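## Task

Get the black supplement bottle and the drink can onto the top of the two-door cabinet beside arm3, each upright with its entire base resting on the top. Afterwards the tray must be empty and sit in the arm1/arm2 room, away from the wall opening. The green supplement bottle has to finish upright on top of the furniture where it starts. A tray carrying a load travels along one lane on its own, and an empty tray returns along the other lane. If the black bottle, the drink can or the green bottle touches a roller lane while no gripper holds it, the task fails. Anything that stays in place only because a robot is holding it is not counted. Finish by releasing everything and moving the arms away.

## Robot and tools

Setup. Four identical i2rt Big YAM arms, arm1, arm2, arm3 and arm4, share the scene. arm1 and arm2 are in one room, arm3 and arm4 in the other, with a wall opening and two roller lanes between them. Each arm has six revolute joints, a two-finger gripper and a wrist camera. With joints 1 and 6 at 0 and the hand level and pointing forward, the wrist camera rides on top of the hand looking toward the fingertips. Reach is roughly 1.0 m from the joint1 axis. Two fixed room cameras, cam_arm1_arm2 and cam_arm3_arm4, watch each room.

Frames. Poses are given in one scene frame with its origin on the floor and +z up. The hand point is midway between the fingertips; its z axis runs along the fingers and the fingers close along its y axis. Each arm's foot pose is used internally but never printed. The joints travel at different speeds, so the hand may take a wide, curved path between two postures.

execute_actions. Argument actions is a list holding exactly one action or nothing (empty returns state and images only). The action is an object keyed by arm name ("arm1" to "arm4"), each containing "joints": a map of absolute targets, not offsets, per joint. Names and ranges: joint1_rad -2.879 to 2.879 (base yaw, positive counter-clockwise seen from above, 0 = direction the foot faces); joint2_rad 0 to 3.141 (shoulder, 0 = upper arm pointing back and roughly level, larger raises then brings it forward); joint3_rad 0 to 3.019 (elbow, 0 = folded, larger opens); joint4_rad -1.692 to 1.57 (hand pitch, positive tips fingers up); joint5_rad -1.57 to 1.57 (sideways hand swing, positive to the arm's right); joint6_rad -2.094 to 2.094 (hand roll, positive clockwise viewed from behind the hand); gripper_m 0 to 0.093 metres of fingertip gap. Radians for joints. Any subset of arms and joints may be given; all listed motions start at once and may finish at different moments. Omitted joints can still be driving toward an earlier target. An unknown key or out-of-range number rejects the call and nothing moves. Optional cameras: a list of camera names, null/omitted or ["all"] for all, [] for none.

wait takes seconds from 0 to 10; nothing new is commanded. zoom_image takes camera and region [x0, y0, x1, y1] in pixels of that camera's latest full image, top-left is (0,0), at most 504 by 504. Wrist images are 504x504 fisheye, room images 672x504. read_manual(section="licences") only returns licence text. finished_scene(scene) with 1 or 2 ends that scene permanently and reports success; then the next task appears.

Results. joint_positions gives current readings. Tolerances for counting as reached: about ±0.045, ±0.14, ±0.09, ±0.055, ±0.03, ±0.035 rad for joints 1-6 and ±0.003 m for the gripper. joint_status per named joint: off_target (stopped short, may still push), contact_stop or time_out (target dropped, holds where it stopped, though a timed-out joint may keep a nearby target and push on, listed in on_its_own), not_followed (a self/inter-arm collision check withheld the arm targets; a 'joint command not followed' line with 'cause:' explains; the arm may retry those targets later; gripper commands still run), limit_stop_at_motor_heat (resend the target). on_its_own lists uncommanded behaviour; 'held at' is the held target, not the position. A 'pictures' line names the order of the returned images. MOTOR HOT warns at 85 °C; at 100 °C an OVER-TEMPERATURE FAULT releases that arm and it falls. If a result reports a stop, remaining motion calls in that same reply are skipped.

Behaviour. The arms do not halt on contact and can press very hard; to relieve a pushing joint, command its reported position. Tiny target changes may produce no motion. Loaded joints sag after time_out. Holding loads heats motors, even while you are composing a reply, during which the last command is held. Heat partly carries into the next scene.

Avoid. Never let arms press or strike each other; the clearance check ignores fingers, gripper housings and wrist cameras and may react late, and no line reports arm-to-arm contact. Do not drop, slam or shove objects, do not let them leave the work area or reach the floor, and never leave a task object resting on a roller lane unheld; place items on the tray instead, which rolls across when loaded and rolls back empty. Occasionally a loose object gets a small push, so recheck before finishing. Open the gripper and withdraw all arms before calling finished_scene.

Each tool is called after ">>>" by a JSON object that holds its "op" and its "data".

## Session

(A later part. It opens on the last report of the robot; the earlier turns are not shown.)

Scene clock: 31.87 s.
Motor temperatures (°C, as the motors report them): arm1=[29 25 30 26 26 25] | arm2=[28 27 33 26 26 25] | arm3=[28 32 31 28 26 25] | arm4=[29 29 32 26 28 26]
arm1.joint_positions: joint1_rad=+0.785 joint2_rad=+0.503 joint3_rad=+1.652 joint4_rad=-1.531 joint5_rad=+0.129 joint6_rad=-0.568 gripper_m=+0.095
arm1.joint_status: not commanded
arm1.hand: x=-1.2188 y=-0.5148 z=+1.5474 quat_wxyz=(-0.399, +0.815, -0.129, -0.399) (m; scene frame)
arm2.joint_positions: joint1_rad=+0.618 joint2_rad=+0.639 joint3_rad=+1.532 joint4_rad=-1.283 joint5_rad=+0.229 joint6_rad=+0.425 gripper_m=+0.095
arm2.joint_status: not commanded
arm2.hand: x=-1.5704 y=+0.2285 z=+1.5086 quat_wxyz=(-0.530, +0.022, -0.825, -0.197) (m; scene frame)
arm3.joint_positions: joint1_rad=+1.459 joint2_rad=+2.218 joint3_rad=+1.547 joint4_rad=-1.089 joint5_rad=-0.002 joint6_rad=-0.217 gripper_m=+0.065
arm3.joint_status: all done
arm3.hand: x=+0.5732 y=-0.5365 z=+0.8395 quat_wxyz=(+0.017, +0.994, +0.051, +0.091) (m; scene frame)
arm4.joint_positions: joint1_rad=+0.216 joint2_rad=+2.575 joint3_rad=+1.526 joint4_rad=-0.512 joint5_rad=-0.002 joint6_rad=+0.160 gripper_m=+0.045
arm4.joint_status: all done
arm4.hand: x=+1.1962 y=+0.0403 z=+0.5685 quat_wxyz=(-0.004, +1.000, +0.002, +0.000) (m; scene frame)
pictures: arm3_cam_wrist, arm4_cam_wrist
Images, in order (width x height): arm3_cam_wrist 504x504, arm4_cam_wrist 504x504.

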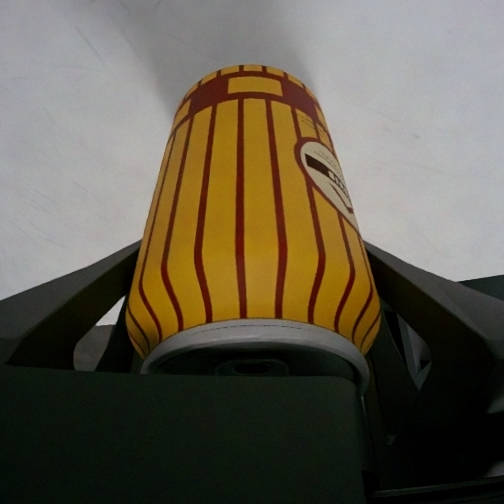

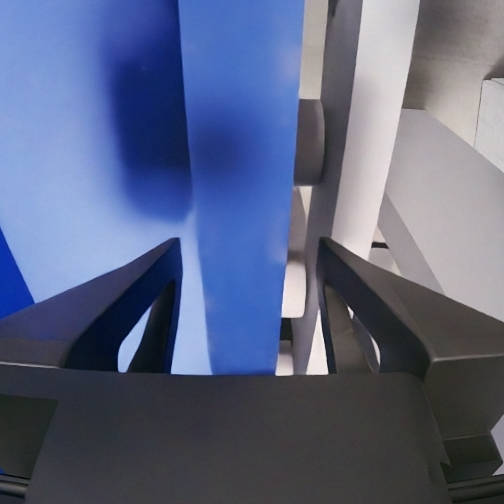

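>>> {"op": "execute_actions", "data": {"actions": [{"arm3":{"joints":{"gripper_m":0.093}},"arm4":{"joints":{"gripper_m":0.0}}}], "cameras": ["arm3_cam_wrist"]}}

>>> {"op": "execute_actions", "data": {"actions": [{"arm3":{"joints":{"joint2_rad":1.85,"joint3_rad":1.62,"joint4_rad":-1.35}},"arm4":{"joints":{"joint2_rad":2.06,"joint3_rad":1.44,"joint4_rad":-0.90}}}], "cameras": []}}

>>> {"op": "execute_actions", "data": {"actions": [{"arm3":{"joints":{"joint2_rad":1.3}},"arm4":{"joints":{"joint1_rad":-0.268,"joint6_rad":-0.335}}}], "cameras": []}}

>>> {"op": "execute_actions", "data": {"actions": [{"arm4":{"joints":{"joint2_rad":2.262,"joint3_rad":1.575,"joint4_rad":-0.93}}}], "cameras": ["arm4_cam_wrist","cam_arm3_arm4"]}}

Scene clock: 32.97 s.
Motor temperatures (°C, as the motors report them): arm1=[29 25 30 26 26 25] | arm2=[28 27 33 26 26 25] | arm3=[28 32 32 28 26 25] | arm4=[29 29 32 26 28 26]
arm1.joint_positions: joint1_rad=+0.785 joint2_rad=+0.503 joint3_rad=+1.652 joint4_rad=-1.531 joint5_rad=+0.129 joint6_rad=-0.568 gripper_m=+0.095
arm1.joint_status: not commanded
arm1.hand: x=-1.2188 y=-0.5148 z=+1.5474 quat_wxyz=(-0.399, +0.815, -0.129, -0.399) (m; scene frame)
arm2.joint_positions: joint1_rad=+0.618 joint2_rad=+0.639 joint3_rad=+1.532 joint4_rad=-1.283 joint5_rad=+0.229 joint6_rad=+0.425 gripper_m=+0.095
arm2.joint_status: not commanded
arm2.hand: x=-1.5704 y=+0.2285 z=+1.5086 quat_wxyz=(-0.530, +0.022, -0.825, -0.197) (m; scene frame)
arm3.joint_positions: joint1_rad=+1.459 joint2_rad=+2.218 joint3_rad=+1.556 joint4_rad=-1.092 joint5_rad=-0.002 joint6_rad=-0.217 gripper_m=+0.093
arm3.joint_status: all done
arm3.hand: x=+0.5699 y=-0.5361 z=+0.8420 quat_wxyz=(+0.016, +0.995, +0.051, +0.089) (m; scene frame)
arm4.joint_positions: joint1_rad=+0.216 joint2_rad=+2.575 joint3_rad=+1.526 joint4_rad=-0.512 joint5_rad=-0.002 joint6_rad=+0.160 gripper_m=+0.011
arm4.joint_status: gripper_m off_target (ended at +0.011, target +0.000)
arm4.hand: x=+1.1962 y=+0.0402 z=+0.5685 quat_wxyz=(-0.004, +1.000, +0.002, +0.000) (m; scene frame)
pictures: arm3_cam_wrist
Images, in order (width x height): arm3_cam_wrist 504x504.

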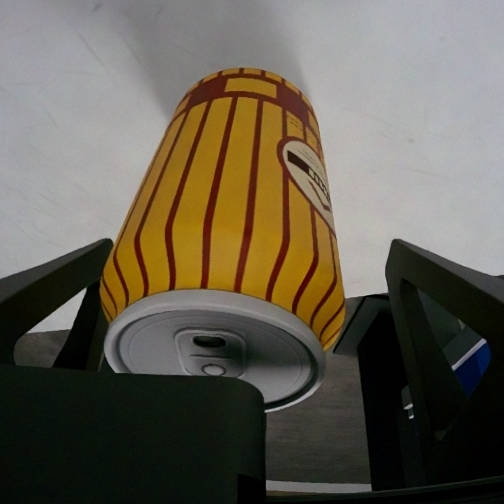

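Scene clock: 34.43 s.
Motor temperatures (°C, as the motors report them): arm1=[29 25 30 26 26 25] | arm2=[28 27 33 26 26 25] | arm3=[28 32 32 28 26 25] | arm4=[29 30 32 26 28 26]
arm1.joint_positions: joint1_rad=+0.785 joint2_rad=+0.503 joint3_rad=+1.652 joint4_rad=-1.531 joint5_rad=+0.129 joint6_rad=-0.568 gripper_m=+0.095
arm1.joint_status: not commanded
arm1.hand: x=-1.2188 y=-0.5148 z=+1.5474 quat_wxyz=(-0.399, +0.815, -0.129, -0.399) (m; scene frame)
arm2.joint_positions: joint1_rad=+0.618 joint2_rad=+0.639 joint3_rad=+1.532 joint4_rad=-1.283 joint5_rad=+0.229 joint6_rad=+0.425 gripper_m=+0.095
arm2.joint_status: not commanded
arm2.hand: x=-1.5704 y=+0.2285 z=+1.5086 quat_wxyz=(-0.530, +0.022, -0.825, -0.197) (m; scene frame)
arm3.joint_positions: joint1_rad=+1.459 joint2_rad=+1.860 joint3_rad=+1.602 joint4_rad=-1.343 joint5_rad=-0.002 joint6_rad=-0.217 gripper_m=+0.093
arm3.joint_status: all done
arm3.hand: x=+0.5744 y=-0.5364 z=+1.0579 quat_wxyz=(+0.003, +0.999, +0.051, +0.013) (m; scene frame)
arm4.joint_positions: joint1_rad=+0.216 joint2_rad=+2.063 joint3_rad=+1.420 joint4_rad=-0.893 joint5_rad=+0.005 joint6_rad=+0.159 gripper_m=+0.011
arm4.joint_status: all done
arm4.hand: x=+1.1895 y=+0.0376 z=+0.8263 quat_wxyz=(-0.006, +1.000, +0.003, -0.013) (m; scene frame)
pictures: none
No camera images: the call's "cameras" was empty. Leave "cameras" out to get every camera's image.

Scene clock: 36.10 s.
Motor temperatures (°C, as the motors report them): arm1=[29 25 30 26 26 25] | arm2=[28 27 33 26 26 25] | arm3=[28 32 32 28 26 25] | arm4=[29 30 32 26 28 26]
arm1.joint_positions: joint1_rad=+0.785 joint2_rad=+0.503 joint3_rad=+1.652 joint4_rad=-1.531 joint5_rad=+0.129 joint6_rad=-0.568 gripper_m=+0.095
arm1.joint_status: not commanded
arm1.hand: x=-1.2188 y=-0.5148 z=+1.5474 quat_wxyz=(-0.399, +0.815, -0.129, -0.399) (m; scene frame)
arm2.joint_positions: joint1_rad=+0.618 joint2_rad=+0.639 joint3_rad=+1.532 joint4_rad=-1.283 joint5_rad=+0.229 joint6_rad=+0.425 gripper_m=+0.095
arm2.joint_status: not commanded
arm2.hand: x=-1.5704 y=+0.2285 z=+1.5086 quat_wxyz=(-0.530, +0.022, -0.825, -0.197) (m; scene frame)
arm3.joint_positions: joint1_rad=+1.459 joint2_rad=+1.313 joint3_rad=+1.600 joint4_rad=-1.344 joint5_rad=-0.002 joint6_rad=-0.217 gripper_m=+0.093
arm3.joint_status: all done
arm3.hand: x=+0.6535 y=-0.5452 z=+1.3347 quat_wxyz=(-0.041, +0.966, +0.050, -0.252) (m; scene frame)
arm4.joint_positions: joint1_rad=-0.260 joint2_rad=+2.063 joint3_rad=+1.420 joint4_rad=-0.893 joint5_rad=+0.003 joint6_rad=-0.324 gripper_m=+0.011
arm4.joint_status: all done
arm4.hand: x=+1.2099 y=+0.3076 z=+0.8299 quat_wxyz=(-0.013, +1.000, +0.007, -0.011) (m; scene frame)
pictures: none
No camera images: the call's "cameras" was empty. Leave "cameras" out to get every camera's image.

Scene clock: 37.17 s.
Motor temperatures (°C, as the motors report them): arm1=[29 25 30 26 26 25] | arm2=[28 27 33 26 26 25] | arm3=[28 31 32 28 26 25] | arm4=[29 30 32 26 28 26]
arm1.joint_positions: joint1_rad=+0.785 joint2_rad=+0.503 joint3_rad=+1.652 joint4_rad=-1.531 joint5_rad=+0.129 joint6_rad=-0.568 gripper_m=+0.095
arm1.joint_status: not commanded
arm1.hand: x=-1.2188 y=-0.5148 z=+1.5474 quat_wxyz=(-0.399, +0.815, -0.129, -0.399) (m; scene frame)
arm2.joint_positions: joint1_rad=+0.618 joint2_rad=+0.639 joint3_rad=+1.532 joint4_rad=-1.283 joint5_rad=+0.229 joint6_rad=+0.425 gripper_m=+0.095
arm2.joint_status: not commanded
arm2.hand: x=-1.5704 y=+0.2285 z=+1.5086 quat_wxyz=(-0.530, +0.022, -0.825, -0.197) (m; scene frame)
arm3.joint_positions: joint1_rad=+1.459 joint2_rad=+1.313 joint3_rad=+1.600 joint4_rad=-1.344 joint5_rad=-0.002 joint6_rad=-0.217 gripper_m=+0.093
arm3.joint_status: not commanded
arm3.hand: x=+0.6535 y=-0.5452 z=+1.3347 quat_wxyz=(-0.041, +0.966, +0.050, -0.252) (m; scene frame)
arm4.joint_positions: joint1_rad=-0.260 joint2_rad=+2.288 joint3_rad=+1.542 joint4_rad=-0.933 joint5_rad=+0.005 joint6_rad=-0.327 gripper_m=+0.011
arm4.joint_status: all done
arm4.hand: x=+1.2092 y=+0.3096 z=+0.7405 quat_wxyz=(+0.008, +0.998, +0.007, +0.056) (m; scene frame)
pictures: arm4_cam_wrist, cam_arm3_arm4
Images, in order (width x height): arm4_cam_wrist 504x504, cam_arm3_arm4 672x504.

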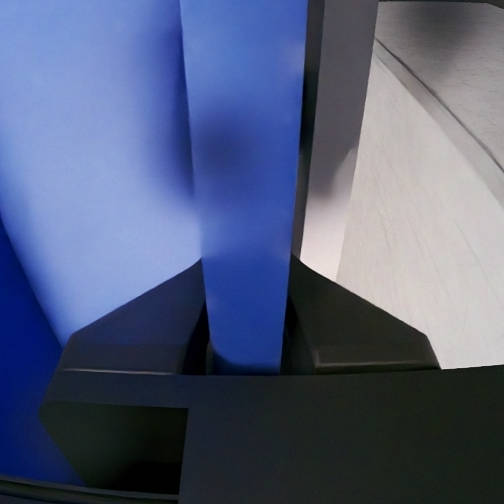

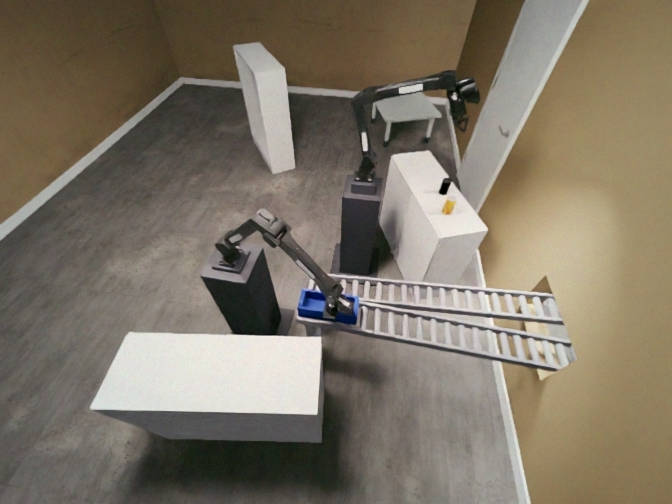

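>>> {"op": "execute_actions", "data": {"actions": [{"arm4":{"joints":{"gripper_m":0.03}}}], "cameras": []}}

>>> {"op": "execute_actions", "data": {"actions": [{"arm4":{"joints":{"joint2_rad":1.8}}}], "cameras": []}}

>>> {"op": "wait", "data": {"seconds": 9}}

Scene clock: 37.87 s.
Motor temperatures (°C, as the motors report them): arm1=[29 25 30 26 26 25] | arm2=[28 27 33 26 26 25] | arm3=[28 31 32 28 26 25] | arm4=[29 30 32 26 28 26]
arm1.joint_positions: joint1_rad=+0.785 joint2_rad=+0.503 joint3_rad=+1.652 joint4_rad=-1.531 joint5_rad=+0.129 joint6_rad=-0.568 gripper_m=+0.095
arm1.joint_status: not commanded
arm1.hand: x=-1.2188 y=-0.5148 z=+1.5474 quat_wxyz=(-0.399, +0.815, -0.129, -0.399) (m; scene frame)
arm2.joint_positions: joint1_rad=+0.618 joint2_rad=+0.639 joint3_rad=+1.532 joint4_rad=-1.283 joint5_rad=+0.229 joint6_rad=+0.425 gripper_m=+0.095
arm2.joint_status: not commanded
arm2.hand: x=-1.5704 y=+0.2285 z=+1.5086 quat_wxyz=(-0.530, +0.022, -0.825, -0.197) (m; scene frame)
arm3.joint_positions: joint1_rad=+1.459 joint2_rad=+1.313 joint3_rad=+1.600 joint4_rad=-1.344 joint5_rad=-0.002 joint6_rad=-0.217 gripper_m=+0.093
arm3.joint_status: not commanded
arm3.hand: x=+0.6535 y=-0.5452 z=+1.3347 quat_wxyz=(-0.041, +0.966, +0.050, -0.252) (m; scene frame)
arm4.joint_positions: joint1_rad=-0.260 joint2_rad=+2.288 joint3_rad=+1.542 joint4_rad=-0.933 joint5_rad=+0.003 joint6_rad=-0.327 gripper_m=+0.030
arm4.joint_status: all done
arm4.hand: x=+1.2091 y=+0.3092 z=+0.7405 quat_wxyz=(+0.009, +0.998, +0.007, +0.056) (m; scene frame)
pictures: none
No camera images: the call's "cameras" was empty. Leave "cameras" out to get every camera's image.

Scene clock: 39.37 s.
Motor temperatures (°C, as the motors report them): arm1=[29 25 30 26 26 25] | arm2=[28 27 33 26 26 25] | arm3=[28 31 32 28 26 25] | arm4=[29 31 32 26 28 26]
arm1.joint_positions: joint1_rad=+0.785 joint2_rad=+0.503 joint3_rad=+1.652 joint4_rad=-1.531 joint5_rad=+0.129 joint6_rad=-0.568 gripper_m=+0.095
arm1.joint_status: not commanded
arm1.hand: x=-1.2188 y=-0.5148 z=+1.5474 quat_wxyz=(-0.399, +0.815, -0.129, -0.399) (m; scene frame)
arm2.joint_positions: joint1_rad=+0.618 joint2_rad=+0.639 joint3_rad=+1.532 joint4_rad=-1.283 joint5_rad=+0.229 joint6_rad=+0.425 gripper_m=+0.095
arm2.joint_status: not commanded
arm2.hand: x=-1.5704 y=+0.2285 z=+1.5086 quat_wxyz=(-0.530, +0.022, -0.825, -0.197) (m; scene frame)
arm3.joint_positions: joint1_rad=+1.459 joint2_rad=+1.313 joint3_rad=+1.600 joint4_rad=-1.344 joint5_rad=-0.002 joint6_rad=-0.217 gripper_m=+0.093
arm3.joint_status: not commanded
arm3.hand: x=+0.6535 y=-0.5452 z=+1.3347 quat_wxyz=(-0.041, +0.966, +0.050, -0.252) (m; scene frame)
arm4.joint_positions: joint1_rad=-0.260 joint2_rad=+1.794 joint3_rad=+1.562 joint4_rad=-0.933 joint5_rad=+0.003 joint6_rad=-0.327 gripper_m=+0.030
arm4.joint_status: all done
arm4.hand: x=+1.1448 y=+0.3252 z=+1.0436 quat_wxyz=(-0.071, +0.980, +0.009, -0.187) (m; scene frame)
pictures: none
No camera images: the call's "cameras" was empty. Leave "cameras" out to get every camera's image.

Scene clock: 48.37 s.
Motor temperatures (°C, as the motors report them): arm1=[29 26 30 26 26 25] | arm2=[28 27 34 26 26 25] | arm3=[28 30 33 28 26 25] | arm4=[29 31 34 26 28 26]
arm1.joint_positions: joint1_rad=+0.785 joint2_rad=+0.503 joint3_rad=+1.652 joint4_rad=-1.531 joint5_rad=+0.129 joint6_rad=-0.568 gripper_m=+0.095
arm1.joint_status: not commanded
arm1.hand: x=-1.2188 y=-0.5148 z=+1.5474 quat_wxyz=(-0.399, +0.815, -0.129, -0.399) (m; scene frame)
arm2.joint_positions: joint1_rad=+0.618 joint2_rad=+0.639 joint3_rad=+1.532 joint4_rad=-1.283 joint5_rad=+0.229 joint6_rad=+0.425 gripper_m=+0.095
arm2.joint_status: not commanded
arm2.hand: x=-1.5704 y=+0.2285 z=+1.5086 quat_wxyz=(-0.530, +0.022, -0.825, -0.197) (m; scene frame)
arm3.joint_positions: joint1_rad=+1.459 joint2_rad=+1.313 joint3_rad=+1.600 joint4_rad=-1.344 joint5_rad=-0.002 joint6_rad=-0.217 gripper_m=+0.093
arm3.joint_status: not commanded
arm3.hand: x=+0.6535 y=-0.5452 z=+1.3347 quat_wxyz=(-0.041, +0.966, +0.050, -0.252) (m; scene frame)
arm4.joint_positions: joint1_rad=-0.260 joint2_rad=+1.794 joint3_rad=+1.562 joint4_rad=-0.933 joint5_rad=+0.003 joint6_rad=-0.327 gripper_m=+0.030
arm4.joint_status: all done
arm4.hand: x=+1.1448 y=+0.3252 z=+1.0436 quat_wxyz=(-0.071, +0.980, +0.009, -0.187) (m; scene frame)
wait: 9.00 s; at rest by 0.27 s
pictures: arm1_cam_wrist, arm2_cam_wrist, arm3_cam_wrist, arm4_cam_wrist, cam_arm1_arm2, cam_arm3_arm4
Images, in order (width x height): arm1_cam_wrist 504x504, arm2_cam_wrist 504x504, arm3_cam_wrist 504x504, arm4_cam_wrist 504x504, cam_arm1_arm2 672x504, cam_arm3_arm4 672x504.

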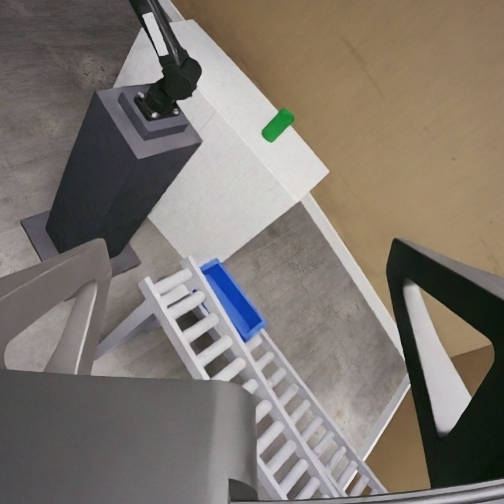

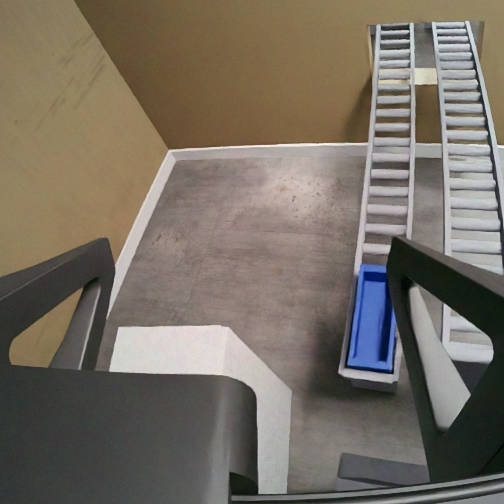

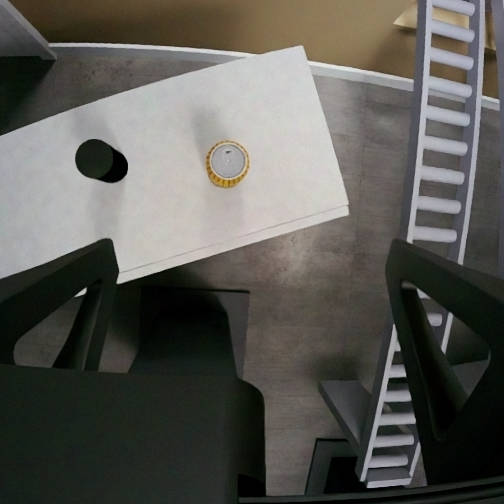

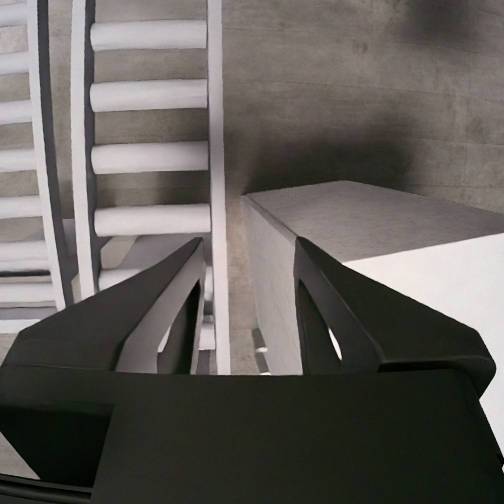

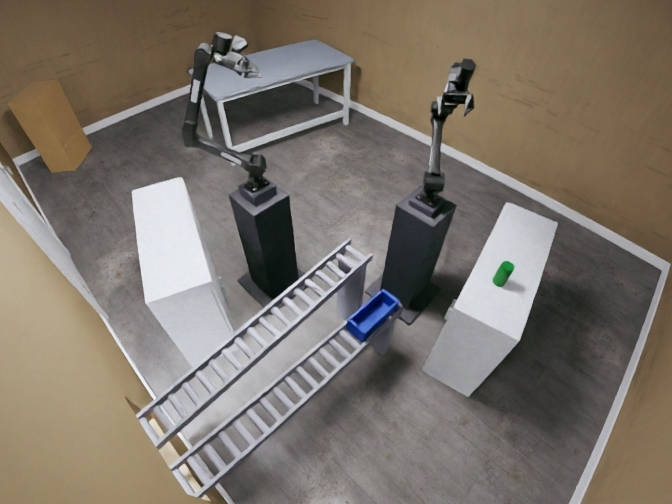

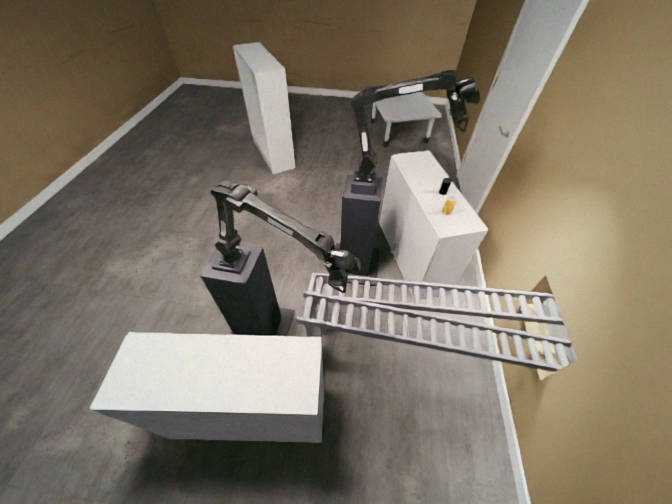

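>>> {"op": "finished_scene", "data": {"scene": 2}}

The scene is finished: the task was done.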